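## Task

Take the yellow sponge off the low shelf and set it fully inside the middle tote. The front tote means the one closest to the bench's open edge. The totes, and the cartons beneath the bench, must not be shifted or rotated. The robot must not tip over or finish leaning, or the task fails. The sponge has to stay in place without the robot holding it.

## Robot and tools

ROBOT. A TidyBot++: a mobile base 0.54 m long, 0.50 m wide and 0.38 m tall on four powered casters, carrying one seven-joint arm with a two-finger gripper. The shoulder sits 0.12 m ahead of the base centre at 0.68 m height. Cameras: base_camera (pinhole, 644x364) and wrist_camera (fisheye, 644x476, looking along the hand). The arm begins folded, hand pointing down, reaching up to 0.08 m beyond the base front, elbow up to 1.15 m high. Loose objects may occasionally get nudged by outside causes.

FRAMES. Base frame: origin on the floor below the base centre, x forward, y left, z up. hand_pose is reported in this frame and marks the point between the finger pads; its own z runs out along the fingers and its y is the closing direction. Odometry frame = base frame at scene start; base_odometry counts wheel rotation, so slip shows up as travel and drift of a few cm and degrees builds over many moves. Heading: positive leftward, -3.142 to 3.142. base_tilt is in degrees, forward and right positive, with about 1 degree fixed bias.

execute_actions. Arguments: actions (a list holding one action or none) and cameras (list of base_camera, wrist_camera or all; omitted/null means all, [] means none). An action may have:
- base: exactly one key, a relative move from where the base last reported itself: translate_m (metres, forward +, -2 to 2), strafe_m (metres, left +, -2 to 2) or rotate_rad (radians, counter-clockwise from above +, -6.3 to 6.3).
- joints: absolute targets by name, radians. joint_1_rad (any angle; + is clockwise from above, opposite to heading), joint_2_rad shoulder -2.249 to 2.249, joint_3_rad (any angle), joint_4_rad elbow -2.579 to 2.579, joint_5_rad (any angle), joint_6_rad wrist -2.099 to 2.099, joint_7_rad (any angle; hand down, + is counter-clockwise from above, at 1.57 fingers open toward robot left/right), gripper_pos 0 (open, about 85 mm gap) to 1 (closed; gap about 85x(1-g) mm). Unbounded joints go the short way; send steps under half a turn to go further. Done tolerances are ±0.039 for joints 1-4, ±0.056 for 5-7, ±0.03 gripper.
- speeds: lower top speeds for this action: translate_m/strafe_m 0.05-0.5 m/s, rotate_rad 0.1-1.57 rad/s (defaults are the maxima).
All motions start together. An action lasts at most 15 s; a base move needing over 8.667 s at its speed is refused. Unknown keys or out-of-range numbers refuse the whole call. Joints or base left out may still push toward earlier targets.

ARM GEOMETRY. With joint_1_rad 0, joint_3_rad 3.14, joint_5_rad 0 (roughly the start), the arm stays in the base's x-z plane. Tilt from vertical (forward +): upper arm (0.42 m) = j2; forearm (0.31 m) = j2-j4; hand (0.31 m to the hand point) = j2-j4-j6. Forward reach from the shoulder is the sum of length·sin(tilt), height the sum of length·cos(tilt). From 3.14, raising joint_3_rad swings a forward-bent forearm to the right; raising joint_5_rad swings a bent hand right. A downward hand reaches at most about 0.94 m high, only near the base. Closed fingertips extend about 20 mm past the hand point.

OTHER TOOLS. wait(seconds 0-10) lets time pass and returns state and images. zoom_image(camera, region [x0,y0,x1,y1] in pixels, at most 504x504) enlarges part of that camera's latest full image. read_manual(section "licences") only returns licence text. finished_scene(scene) ends the scene with that number after the robot holds its last command, reports success and gives the next task; irreversible. Replying with no tool call ends everything.

RESULTS. A pictures line orders the images. base_status/joint_status: done (base: wheels turned as asked, even with slip); off_target (rested short, may still push); contact_stop/time_out (target dropped, holding in place); not_followed with "joint command not followed" and a cause line (self-collision check withheld arm targets; gripper still acts; targets may be retried on later actions). A blocked base can say done while stopped short, and can keep pushing. on_its_own lists uncommanded motion. motor_effort gives percent of max per motor, sign toward higher values, peak in brackets (noisy). ARM HIT means the arm struck the base or itself. Gripper at 1: done means nothing held; off_target means something is gripped. Motor temperatures lists one value per arm joint; MOTOR HOT from 60 °C, OVER-TEMPERATURE FAULT at 75 °C (arm sinks; keys show limit_stop_at_motor_heat; resend targets). A torque fault (joints 1-4 above 104.5 N m, 5-7 above 51.3) halts the arm and gripper for 10 s and skips the rest of the call.

ACCURACY. Friction leaves joints slightly off, so the hand can be 1-2 cm from the intended spot; correct by sending last command + (wanted - read). Loads make the arm sag; never command a holding joint to its current reading. Trust camera images over hand_pose.

AVOID. Driving while the arm is caught on something high (tip risk); pushing or pulling sideways with a raised hand; driving the arm into objects; dropping, slamming or shoving things; moving totes or cartons; holding loads long (heat). The robot keeps its last command while you think, and no check keeps the arm off the base.

Each tool is called after "Emit:" by a JSON object that holds its "name" and its "arguments".

## Session

Emit:
{"name": "execute_actions", "arguments": {"actions": []}}

Scene clock: 0.00 s.
Motor temperatures (°C, as the motors report them): [30 30 30 35 32 35 37]
base_odometry: x=+0.000 y=+0.000 heading=+0.000 (m, m, rad; odometry frame)
base_tilt: forward=-0.1 right=-0.2 (deg)
base_status: not commanded
joint_positions: joint_1_rad=+0.004 joint_2_rad=-0.295 joint_3_rad=+3.149 joint_4_rad=-2.518 joint_5_rad=-0.042 joint_6_rad=-0.876 joint_7_rad=+1.544 gripper_pos=+0.000
joint_status: not commanded
motor_effort: joint_1_rad=-1 joint_2_rad=-2 joint_3_rad=+1 joint_4_rad=+8 joint_5_rad=+0 joint_6_rad=+0 joint_7_rad=-1 (%)
hand_pose: x=+0.2600 y=+0.0102 z=+0.5827 quat_wxyz=(-0.018, +0.999, -0.032, +0.021) (m; base frame)
pictures: base_camera, wrist_camera
Images, in order (width x height): base_camera 644x364, wrist_camera 644x476.

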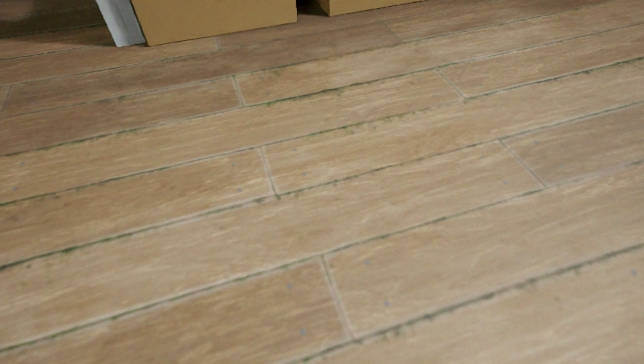

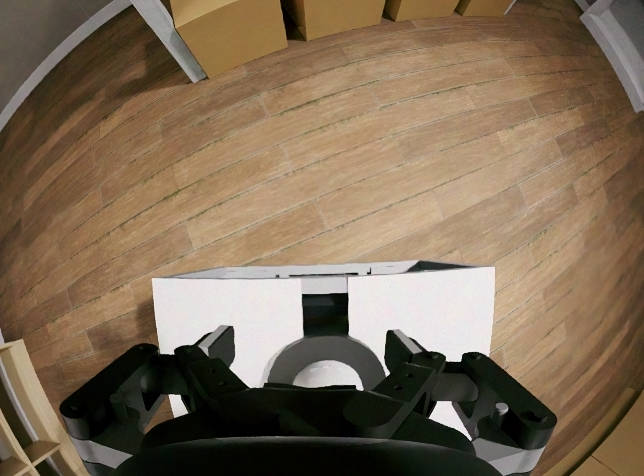

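Look forward from higher.

Emit:
{"name": "execute_actions", "arguments": {"actions": [{"joints":{"joint_4_rad":-1.9,"joint_6_rad":-0.4}}], "cameras": ["wrist_camera"]}}

Emit:
{"name": "execute_actions", "arguments": {"actions": [{"joints":{"joint_1_rad":-1.7}}], "cameras": ["wrist_camera"]}}

Scene clock: 2.03 s.
Motor temperatures (°C, as the motors report them): [30 30 30 35 32 35 37]
base_odometry: x=+0.000 y=+0.000 heading=+0.000 (m, m, rad; odometry frame)
base_tilt: forward=-0.1 right=-0.2 (deg)
base_status: not commanded
joint_positions: joint_1_rad=+0.004 joint_2_rad=-0.295 joint_3_rad=+3.149 joint_4_rad=-1.913 joint_5_rad=-0.042 joint_6_rad=-0.418 joint_7_rad=+1.544 gripper_pos=+0.000
joint_status: all done
motor_effort: joint_1_rad=-1(1) joint_2_rad=-11(11) joint_3_rad=+0(2) joint_4_rad=+19(19) joint_5_rad=+0(0) joint_6_rad=+7(9) joint_7_rad=-1(1) (%)
hand_pose: x=+0.5890 y=+0.0011 z=+0.9302 quat_wxyz=(-0.023, +0.850, -0.028, +0.525) (m; base frame)
pictures: wrist_camera
Images, in order (width x height): wrist_camera 644x476.

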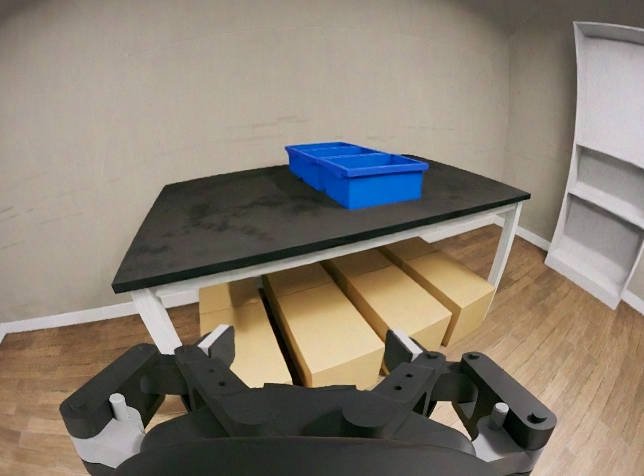

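Scene clock: 4.93 s.
Motor temperatures (°C, as the motors report them): [30 30 30 35 32 35 37]
base_odometry: x=+0.000 y=+0.000 heading=+0.000 (m, m, rad; odometry frame)
base_tilt: forward=+0.0 right=-0.2 (deg)
base_status: not commanded
joint_positions: joint_1_rad=-1.692 joint_2_rad=-0.295 joint_3_rad=+3.149 joint_4_rad=-1.913 joint_5_rad=-0.042 joint_6_rad=-0.418 joint_7_rad=+1.544 gripper_pos=+0.000
joint_status: all done
motor_effort: joint_1_rad=-1(0) joint_2_rad=-11(11) joint_3_rad=+1(2) joint_4_rad=+19(19) joint_5_rad=+0(0) joint_6_rad=+8(7) joint_7_rad=-1(1) (%)
hand_pose: x=+0.0595 y=+0.4662 z=+0.9302 quat_wxyz=(-0.408, +0.584, +0.619, +0.330) (m; base frame)
pictures: wrist_camera
Images, in order (width x height): wrist_camera 644x476.

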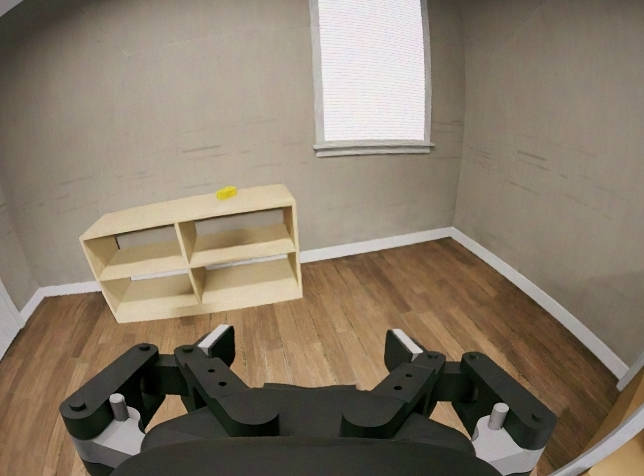

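Emit:
{"name": "execute_actions", "arguments": {"actions": [{"base":{"rotate_rad":1.94},"joints":{"joint_1_rad":0,"joint_2_rad":0.0,"joint_4_rad":-1.7,"joint_6_rad":-1.1,"joint_5_rad":0}}], "cameras": []}}

Emit:
{"name": "execute_actions", "arguments": {"actions": [{"base":{"strafe_m":-0.11}}], "cameras": []}}

Emit:
{"name": "execute_actions", "arguments": {"actions": [{"base":{"translate_m":1.0}}]}}

Scene clock: 8.47 s.
Motor temperatures (°C, as the motors report them): [30 30 30 35 32 35 37]
base_odometry: x=+0.000 y=+0.000 heading=+1.939 (m, m, rad; odometry frame)
base_tilt: forward=+0.0 right=-0.2 (deg)
base_status: done
joint_positions: joint_1_rad=-0.006 joint_2_rad=-0.012 joint_3_rad=+3.149 joint_4_rad=-1.719 joint_5_rad=-0.039 joint_6_rad=-1.078 joint_7_rad=+1.544 gripper_pos=+0.000
joint_status: all done
motor_effort: joint_1_rad=-1(1) joint_2_rad=-18(18) joint_3_rad=+1(3) joint_4_rad=+16(19) joint_5_rad=+0(0) joint_6_rad=+3(8) joint_7_rad=-1(1) (%)
hand_pose: x=+0.5344 y=+0.0115 z=+0.7686 quat_wxyz=(-0.021, +0.984, -0.020, +0.177) (m; base frame)
pictures: none
No camera images: the call's "cameras" was empty. Leave "cameras" out to get every camera's image.

Scene clock: 9.77 s.
Motor temperatures (°C, as the motors report them): [30 30 30 35 32 35 37]
base_odometry: x=+0.103 y=+0.040 heading=+1.941 (m, m, rad; odometry frame)
base_tilt: forward=+0.0 right=-0.2 (deg)
base_status: done
joint_positions: joint_1_rad=+0.000 joint_2_rad=-0.012 joint_3_rad=+3.149 joint_4_rad=-1.719 joint_5_rad=-0.038 joint_6_rad=-1.078 joint_7_rad=+1.544 gripper_pos=+0.000
joint_status: not commanded
motor_effort: joint_1_rad=-1(2) joint_2_rad=-18(18) joint_3_rad=+1(3) joint_4_rad=+16(16) joint_5_rad=+0(1) joint_6_rad=+4(4) joint_7_rad=-1(1) (%)
hand_pose: x=+0.5345 y=+0.0086 z=+0.7685 quat_wxyz=(-0.020, +0.984, -0.023, +0.177) (m; base frame)
pictures: none
No camera images: the call's "cameras" was empty. Leave "cameras" out to get every camera's image.

Scene clock: 13.13 s.
Motor temperatures (°C, as the motors report them): [30 30 30 35 32 35 37]
base_odometry: x=-0.258 y=+0.973 heading=+1.940 (m, m, rad; odometry frame)
base_tilt: forward=+0.0 right=-0.2 (deg)
base_status: done
joint_positions: joint_1_rad=+0.000 joint_2_rad=-0.001 joint_3_rad=+3.149 joint_4_rad=-1.714 joint_5_rad=-0.037 joint_6_rad=-1.082 joint_7_rad=+1.544 gripper_pos=+0.000
joint_status: not commanded
motor_effort: joint_1_rad=-1(0) joint_2_rad=-18(20) joint_3_rad=+0(2) joint_4_rad=+16(17) joint_5_rad=+1(1) joint_6_rad=+3(5) joint_7_rad=-1(1) (%)
hand_pose: x=+0.5358 y=+0.0086 z=+0.7657 quat_wxyz=(-0.019, +0.985, -0.023, +0.173) (m; base frame)
pictures: base_camera, wrist_camera
Images, in order (width x height): base_camera 644x364, wrist_camera 644x476.

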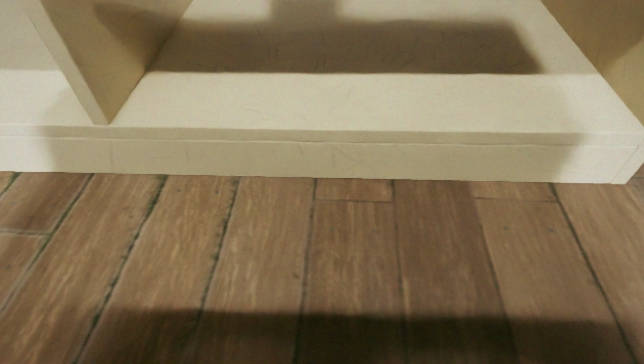

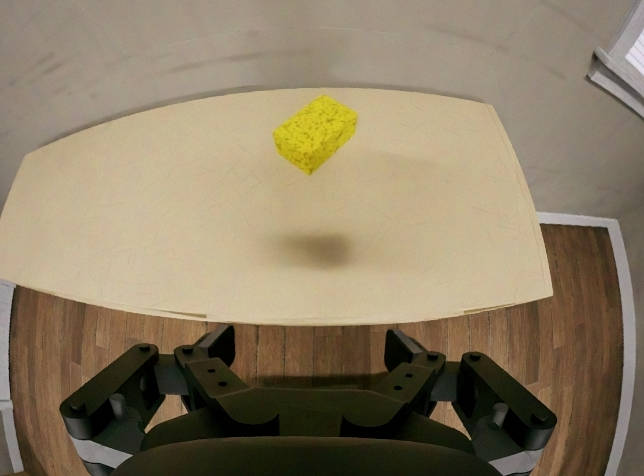

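Emit:
{"name": "execute_actions", "arguments": {"actions": [{"base":{"translate_m":0.22},"joints":{"joint_2_rad":0.365,"joint_4_rad":-1.245,"joint_6_rad":-1.55,"joint_5_rad":0.04,"joint_7_rad":0.75}}]}}

Scene clock: 15.17 s.
Motor temperatures (°C, as the motors report them): [30 30 30 35 32 35 37]
base_odometry: x=-0.337 y=+1.178 heading=+1.940 (m, m, rad; odometry frame)
base_tilt: forward=+0.0 right=-0.2 (deg)
base_status: done
joint_positions: joint_1_rad=+0.000 joint_2_rad=+0.366 joint_3_rad=+3.149 joint_4_rad=-1.261 joint_5_rad=-0.002 joint_6_rad=-1.527 joint_7_rad=+0.773 gripper_pos=+0.000
joint_status: all done
motor_effort: joint_1_rad=-1(2) joint_2_rad=-28(32) joint_3_rad=+1(0) joint_4_rad=+14(17) joint_5_rad=+0(0) joint_6_rad=+0(4) joint_7_rad=-1(1) (%)
hand_pose: x=+0.5796 y=-0.0011 z=+0.7456 quat_wxyz=(+0.003, +0.920, -0.392, -0.006) (m; base frame)
pictures: base_camera, wrist_camera
Images, in order (width x height): base_camera 644x364, wrist_camera 644x476.

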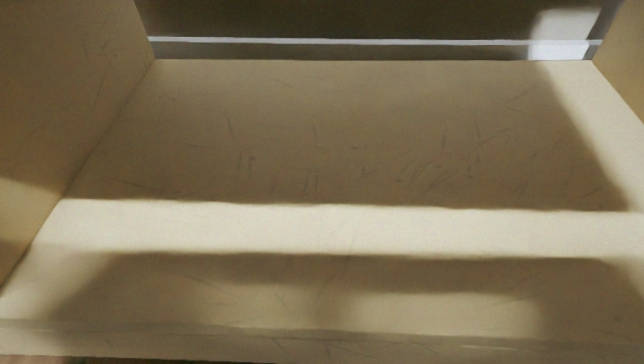

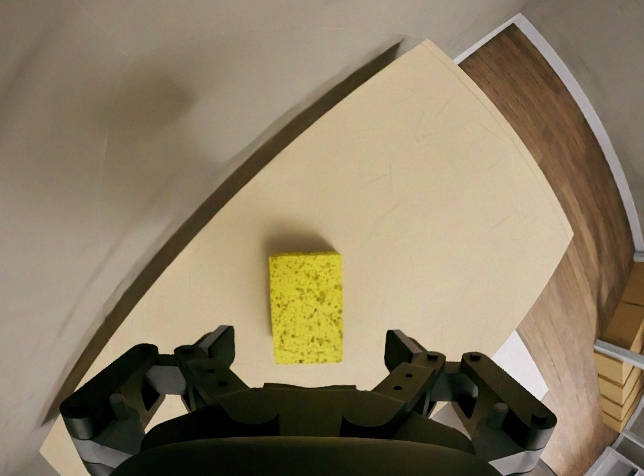

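Emit:
{"name": "execute_actions", "arguments": {"actions": [{"joints":{"joint_2_rad":0.41,"joint_4_rad":-1.49,"joint_6_rad":-1.235}}], "cameras": ["wrist_camera"]}}

Scene clock: 16.57 s.
Motor temperatures (°C, as the motors report them): [30 30 30 35 32 35 37]
base_odometry: x=-0.337 y=+1.178 heading=+1.940 (m, m, rad; odometry frame)
base_tilt: forward=+0.0 right=-0.2 (deg)
base_status: not commanded
joint_positions: joint_1_rad=+0.000 joint_2_rad=+0.408 joint_3_rad=+3.149 joint_4_rad=-1.478 joint_5_rad=-0.002 joint_6_rad=-1.255 joint_7_rad=+0.773 gripper_pos=+0.000
joint_status: all done
motor_effort: joint_1_rad=-1(1) joint_2_rad=-29(31) joint_3_rad=+1(0) joint_4_rad=+14(15) joint_5_rad=+0(1) joint_6_rad=+1(0) joint_7_rad=-1(1) (%)
hand_pose: x=+0.5850 y=-0.0013 z=+0.6593 quat_wxyz=(+0.001, +0.920, -0.392, +0.001) (m; base frame)
pictures: wrist_camera
Images, in order (width x height): wrist_camera 644x476.

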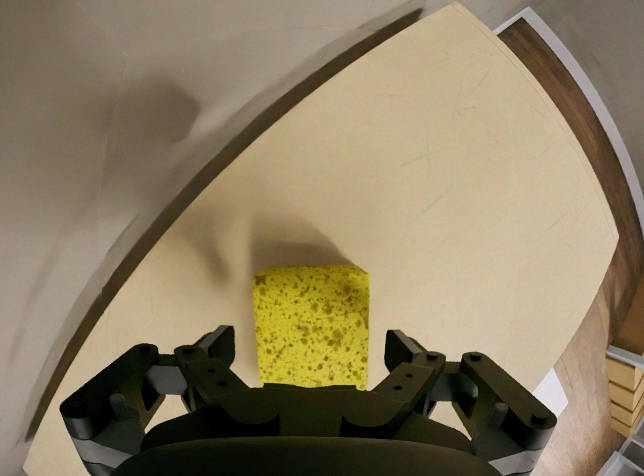

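Emit:
{"name": "execute_actions", "arguments": {"actions": [{"joints":{"joint_2_rad":0.415,"joint_4_rad":-1.565,"joint_6_rad":-1.155}}], "cameras": ["wrist_camera"]}}

Emit:
{"name": "execute_actions", "arguments": {"actions": [{"joints":{"gripper_pos":1}}], "cameras": ["wrist_camera"]}}

Emit:
{"name": "execute_actions", "arguments": {"actions": [{"joints":{"joint_2_rad":0.1,"joint_4_rad":-1.3,"joint_6_rad":-1.4}}], "cameras": ["wrist_camera"]}}

Scene clock: 17.77 s.
Motor temperatures (°C, as the motors report them): [30 30 30 35 32 35 37]
base_odometry: x=-0.337 y=+1.178 heading=+1.940 (m, m, rad; odometry frame)
base_tilt: forward=+0.0 right=-0.2 (deg)
base_status: not commanded
joint_positions: joint_1_rad=+0.000 joint_2_rad=+0.411 joint_3_rad=+3.149 joint_4_rad=-1.554 joint_5_rad=-0.002 joint_6_rad=-1.176 joint_7_rad=+0.773 gripper_pos=+0.000
joint_status: all done
motor_effort: joint_1_rad=-1(1) joint_2_rad=-29(31) joint_3_rad=+0(0) joint_4_rad=+13(15) joint_5_rad=+1(1) joint_6_rad=+0(1) joint_7_rad=-1(1) (%)
hand_pose: x=+0.5776 y=-0.0014 z=+0.6356 quat_wxyz=(+0.001, +0.920, -0.392, +0.001) (m; base frame)
pictures: wrist_camera
Images, in order (width x height): wrist_camera 644x476.

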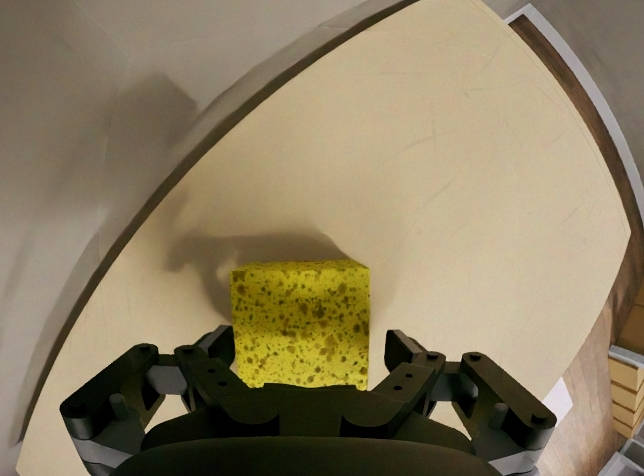

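Scene clock: 18.87 s.
Motor temperatures (°C, as the motors report them): [30 30 30 35 32 35 37]
base_odometry: x=-0.337 y=+1.178 heading=+1.940 (m, m, rad; odometry frame)
base_tilt: forward=-0.1 right=-0.2 (deg)
base_status: not commanded
joint_positions: joint_1_rad=+0.000 joint_2_rad=+0.407 joint_3_rad=+3.149 joint_4_rad=-1.555 joint_5_rad=-0.001 joint_6_rad=-1.176 joint_7_rad=+0.773 gripper_pos=+0.379
joint_status: gripper_pos off_target (ended at +0.379, target +1.000)
motor_effort: joint_1_rad=-1(1) joint_2_rad=-27(29) joint_3_rad=+0(0) joint_4_rad=+12(13) joint_5_rad=+1(0) joint_6_rad=+0(2) joint_7_rad=-1(1) (%)
hand_pose: x=+0.5776 y=-0.0014 z=+0.6371 quat_wxyz=(+0.000, +0.920, -0.392, +0.002) (m; base frame)
pictures: wrist_camera
Images, in order (width x height): wrist_camera 644x476.

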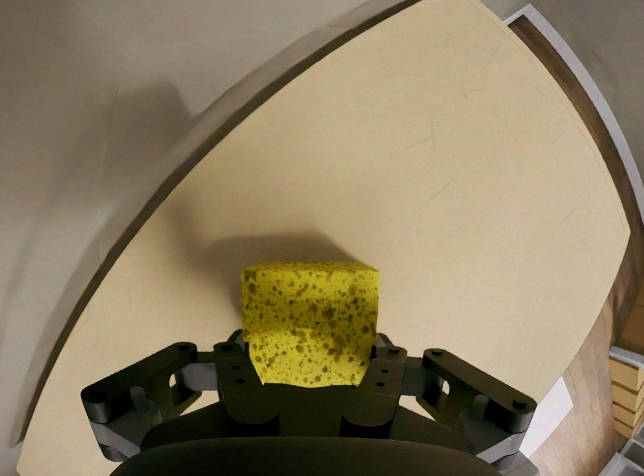

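Scene clock: 20.53 s.
Motor temperatures (°C, as the motors report them): [30 30 30 35 32 35 37]
base_odometry: x=-0.337 y=+1.178 heading=+1.940 (m, m, rad; odometry frame)
base_tilt: forward=+0.0 right=-0.1 (deg)
base_status: not commanded
joint_positions: joint_1_rad=+0.000 joint_2_rad=+0.097 joint_3_rad=+3.149 joint_4_rad=-1.309 joint_5_rad=-0.001 joint_6_rad=-1.380 joint_7_rad=+0.773 gripper_pos=+0.379
joint_status: all done
motor_effort: joint_1_rad=-1(1) joint_2_rad=-22(32) joint_3_rad=+0(0) joint_4_rad=+16(16) joint_5_rad=+1(1) joint_6_rad=+4(3) joint_7_rad=-1(1) (%)
hand_pose: x=+0.5782 y=-0.0014 z=+0.8601 quat_wxyz=(-0.068, +0.906, -0.386, +0.163) (m; base frame)
pictures: wrist_camera
Images, in order (width x height): wrist_camera 644x476.

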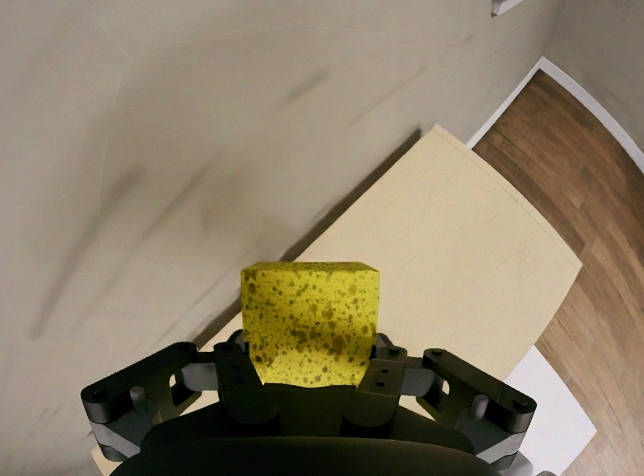

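Emit:
{"name": "execute_actions", "arguments": {"actions": [{"base":{"translate_m":-1.92},"joints":{"joint_2_rad":-0.1,"joint_4_rad":-1.3,"joint_6_rad":-1.2,"joint_7_rad":1.59}}], "cameras": []}}

Emit:
{"name": "execute_actions", "arguments": {"actions": [{"base":{"rotate_rad":-1.57}}], "cameras": []}}

Emit:
{"name": "execute_actions", "arguments": {"actions": [{"base":{"translate_m":0.4}}]}}

Scene clock: 26.07 s.
Motor temperatures (°C, as the motors report them): [30 30 30 35 32 35 37]
base_odometry: x=+0.356 y=-0.612 heading=+1.940 (m, m, rad; odometry frame)
base_tilt: forward=-0.1 right=-0.2 (deg)
base_status: done
joint_positions: joint_1_rad=+0.000 joint_2_rad=-0.101 joint_3_rad=+3.149 joint_4_rad=-1.307 joint_5_rad=+0.003 joint_6_rad=-1.217 joint_7_rad=+1.576 gripper_pos=+0.379
joint_status: all done
motor_effort: joint_1_rad=-1(2) joint_2_rad=-15(26) joint_3_rad=+1(4) joint_4_rad=+17(18) joint_5_rad=+0(2) joint_6_rad=+6(6) joint_7_rad=-1(1) (%)
hand_pose: x=+0.5750 y=-0.0031 z=+0.9781 quat_wxyz=(+0.003, +0.936, -0.001, +0.351) (m; base frame)
pictures: none
No camera images: the call's "cameras" was empty. Leave "cameras" out to get every camera's image.

Scene clock: 28.40 s.
Motor temperatures (°C, as the motors report them): [30 30 30 35 32 35 37]
base_odometry: x=+0.356 y=-0.612 heading=+0.371 (m, m, rad; odometry frame)
base_tilt: forward=+0.0 right=-0.2 (deg)
base_status: done
joint_positions: joint_1_rad=+0.003 joint_2_rad=-0.097 joint_3_rad=+3.152 joint_4_rad=-1.307 joint_5_rad=+0.004 joint_6_rad=-1.217 joint_7_rad=+1.576 gripper_pos=+0.379
joint_status: not commanded
motor_effort: joint_1_rad=-1(2) joint_2_rad=-16(18) joint_3_rad=+0(4) joint_4_rad=+17(17) joint_5_rad=+1(2) joint_6_rad=+5(6) joint_7_rad=-1(1) (%)
hand_pose: x=+0.5763 y=-0.0064 z=+0.9761 quat_wxyz=(+0.005, +0.937, -0.004, +0.349) (m; base frame)
pictures: none
No camera images: the call's "cameras" was empty. Leave "cameras" out to get every camera's image.

Scene clock: 30.67 s.
Motor temperatures (°C, as the motors report them): [30 30 30 35 32 35 37]
base_odometry: x=+0.730 y=-0.468 heading=+0.370 (m, m, rad; odometry frame)
base_tilt: forward=+0.0 right=-0.2 (deg)
base_status: done
joint_positions: joint_1_rad=+0.003 joint_2_rad=-0.093 joint_3_rad=+3.152 joint_4_rad=-1.307 joint_5_rad=+0.004 joint_6_rad=-1.217 joint_7_rad=+1.576 gripper_pos=+0.379
joint_status: not commanded
motor_effort: joint_1_rad=-1(1) joint_2_rad=-16(19) joint_3_rad=+1(1) joint_4_rad=+17(18) joint_5_rad=+1(0) joint_6_rad=+6(6) joint_7_rad=-1(1) (%)
hand_pose: x=+0.5777 y=-0.0064 z=+0.9744 quat_wxyz=(+0.005, +0.938, -0.004, +0.348) (m; base frame)
pictures: base_camera, wrist_camera
Images, in order (width x height): base_camera 644x364, wrist_camera 644x476.

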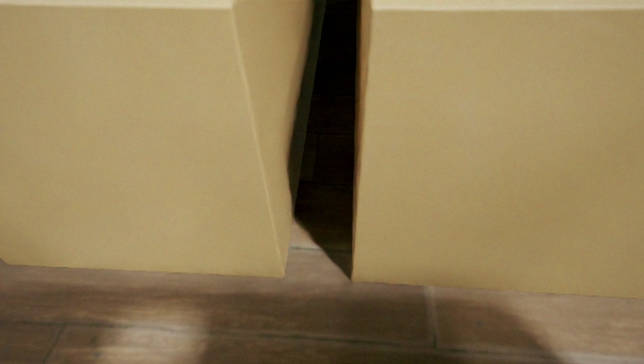

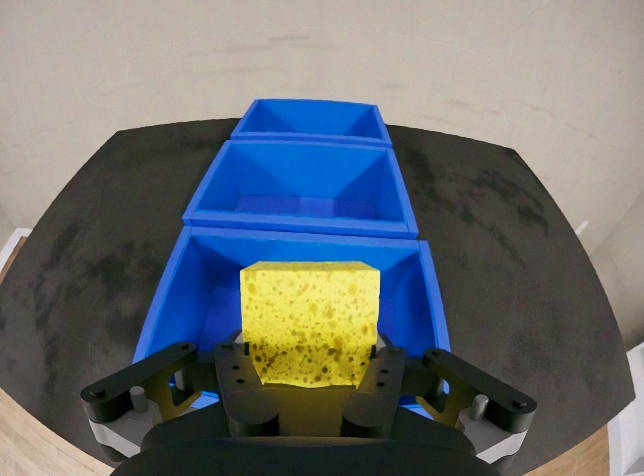

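Emit:
{"name": "execute_actions", "arguments": {"actions": [{"base":{"translate_m":0.1},"joints":{"joint_2_rad":0.3,"joint_4_rad":-0.82,"joint_6_rad":-1.27}}]}}

Scene clock: 32.70 s.
Motor temperatures (°C, as the motors report them): [30 30 30 35 32 35 37]
base_odometry: x=+0.823 y=-0.432 heading=+0.369 (m, m, rad; odometry frame)
base_tilt: forward=+0.0 right=-0.1 (deg)
base_status: done
joint_positions: joint_1_rad=+0.003 joint_2_rad=+0.298 joint_3_rad=+3.152 joint_4_rad=-0.838 joint_5_rad=+0.004 joint_6_rad=-1.248 joint_7_rad=+1.576 gripper_pos=+0.379
joint_status: all done
motor_effort: joint_1_rad=-1(0) joint_2_rad=-29(31) joint_3_rad=+1(2) joint_4_rad=+17(17) joint_5_rad=+0(0) joint_6_rad=+6(7) joint_7_rad=-1(1) (%)
hand_pose: x=+0.7418 y=-0.0072 z=+0.9902 quat_wxyz=(+0.007, +0.929, -0.003, +0.370) (m; base frame)
pictures: base_camera, wrist_camera
Images, in order (width x height): base_camera 644x364, wrist_camera 644x476.

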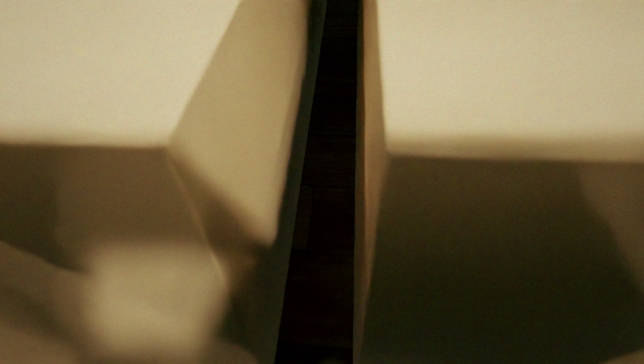

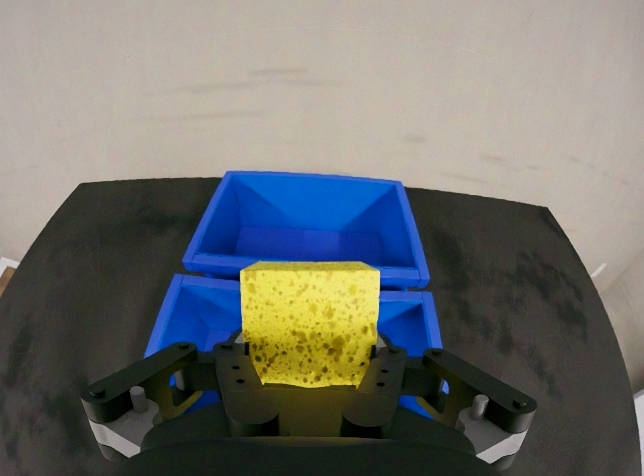

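Emit:
{"name": "execute_actions", "arguments": {"actions": [{"joints":{"joint_2_rad":0.59,"joint_4_rad":-0.625,"joint_6_rad":-1.59}}], "cameras": ["wrist_camera"]}}

Scene clock: 34.70 s.
Motor temperatures (°C, as the motors report them): [30 30 30 35 32 35 37]
base_odometry: x=+0.823 y=-0.432 heading=+0.369 (m, m, rad; odometry frame)
base_tilt: forward=+0.0 right=-0.2 (deg)
base_status: not commanded
joint_positions: joint_1_rad=+0.003 joint_2_rad=+0.595 joint_3_rad=+3.152 joint_4_rad=-0.642 joint_5_rad=+0.004 joint_6_rad=-1.570 joint_7_rad=+1.576 gripper_pos=+0.379
joint_status: all done
motor_effort: joint_1_rad=-1(1) joint_2_rad=-38(40) joint_3_rad=+0(0) joint_4_rad=+16(17) joint_5_rad=+1(0) joint_6_rad=+3(7) joint_7_rad=-1(1) (%)
hand_pose: x=+0.7542 y=-0.0067 z=+0.8393 quat_wxyz=(+0.006, +0.986, -0.003, +0.167) (m; base frame)
pictures: wrist_camera
Images, in order (width x height): wrist_camera 644x476.

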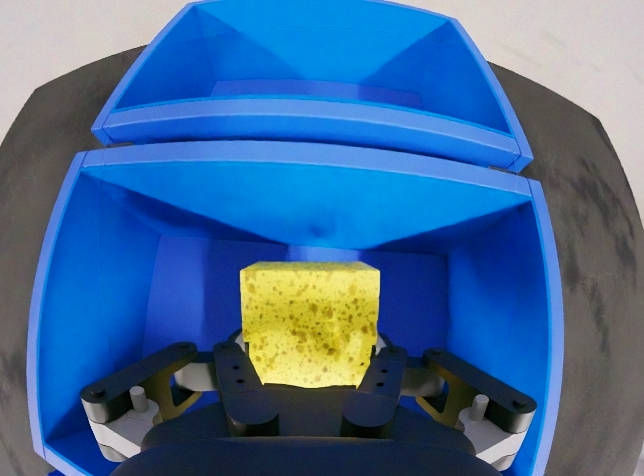

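Emit:
{"name": "execute_actions", "arguments": {"actions": [{"joints":{"joint_2_rad":0.64,"joint_6_rad":-1.62}}], "cameras": ["wrist_camera"]}}

Emit:
{"name": "execute_actions", "arguments": {"actions": [{"joints":{"gripper_pos":0}}], "cameras": ["wrist_camera"]}}

Emit:
{"name": "execute_actions", "arguments": {"actions": [{"joints":{"joint_2_rad":0.35}}], "cameras": ["wrist_camera"]}}

Scene clock: 35.90 s.
Motor temperatures (°C, as the motors report them): [30 30 30 35 32 35 37]
base_odometry: x=+0.823 y=-0.432 heading=+0.369 (m, m, rad; odometry frame)
base_tilt: forward=+0.1 right=-0.2 (deg)
base_status: not commanded
joint_positions: joint_1_rad=+0.003 joint_2_rad=+0.639 joint_3_rad=+3.152 joint_4_rad=-0.639 joint_5_rad=+0.004 joint_6_rad=-1.599 joint_7_rad=+1.576 gripper_pos=+0.379
joint_status: all done
motor_effort: joint_1_rad=+0(1) joint_2_rad=-39(40) joint_3_rad=+0(1) joint_4_rad=+15(16) joint_5_rad=+0(1) joint_6_rad=+3(3) joint_7_rad=-1(1) (%)
hand_pose: x=+0.7524 y=-0.0066 z=+0.8097 quat_wxyz=(+0.006, +0.991, -0.003, +0.132) (m; base frame)
pictures: wrist_camera
Images, in order (width x height): wrist_camera 644x476.

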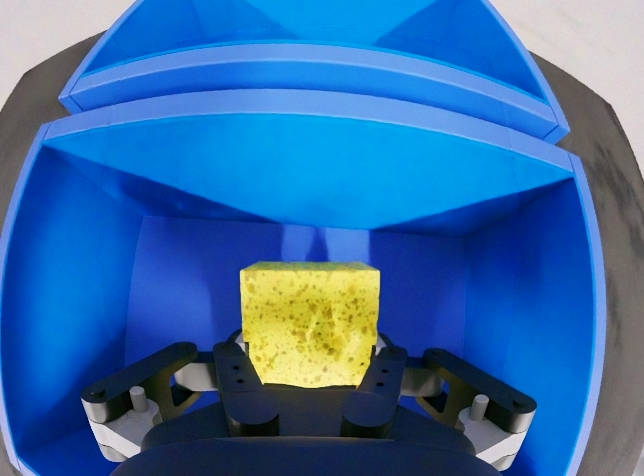

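Scene clock: 37.00 s.
Motor temperatures (°C, as the motors report them): [30 30 30 35 32 35 37]
base_odometry: x=+0.823 y=-0.432 heading=+0.369 (m, m, rad; odometry frame)
base_tilt: forward=+0.0 right=-0.2 (deg)
base_status: not commanded
joint_positions: joint_1_rad=+0.003 joint_2_rad=+0.639 joint_3_rad=+3.152 joint_4_rad=-0.639 joint_5_rad=+0.004 joint_6_rad=-1.599 joint_7_rad=+1.576 gripper_pos=+0.000
joint_status: all done
motor_effort: joint_1_rad=-1(1) joint_2_rad=-38(39) joint_3_rad=-1(1) joint_4_rad=+15(15) joint_5_rad=+1(1) joint_6_rad=+2(3) joint_7_rad=-1(1) (%)
hand_pose: x=+0.7524 y=-0.0066 z=+0.8097 quat_wxyz=(+0.006, +0.991, -0.003, +0.132) (m; base frame)
pictures: wrist_camera
Images, in order (width x height): wrist_camera 644x476.

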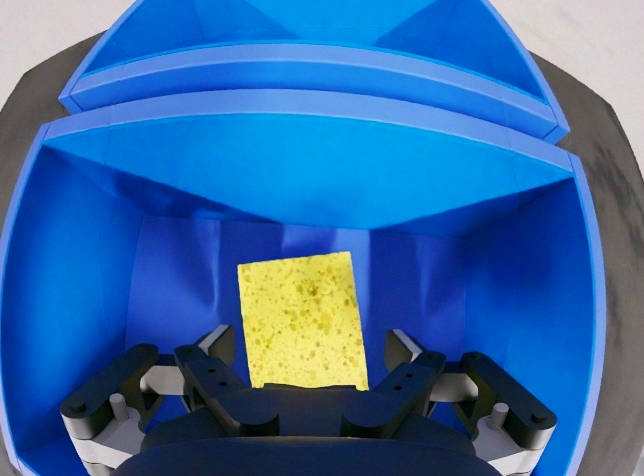

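Scene clock: 38.73 s.
Motor temperatures (°C, as the motors report them): [30 30 30 35 32 35 37]
base_odometry: x=+0.823 y=-0.432 heading=+0.369 (m, m, rad; odometry frame)
base_tilt: forward=+0.0 right=-0.2 (deg)
base_status: not commanded
joint_positions: joint_1_rad=+0.003 joint_2_rad=+0.347 joint_3_rad=+3.152 joint_4_rad=-0.631 joint_5_rad=+0.004 joint_6_rad=-1.599 joint_7_rad=+1.576 gripper_pos=+0.000
joint_status: all done
motor_effort: joint_1_rad=-1(1) joint_2_rad=-28(41) joint_3_rad=+0(0) joint_4_rad=+15(16) joint_5_rad=+0(0) joint_6_rad=+5(5) joint_7_rad=-1(1) (%)
hand_pose: x=+0.6895 y=-0.0064 z=+0.9900 quat_wxyz=(+0.006, +0.960, -0.004, +0.278) (m; base frame)
pictures: wrist_camera
Images, in order (width x height): wrist_camera 644x476.

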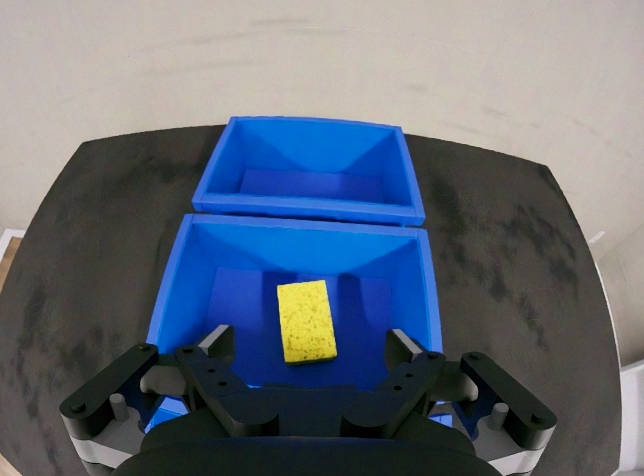

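Emit:
{"name": "finished_scene", "arguments": {"scene": 1}}

The scene is finished: the task was done.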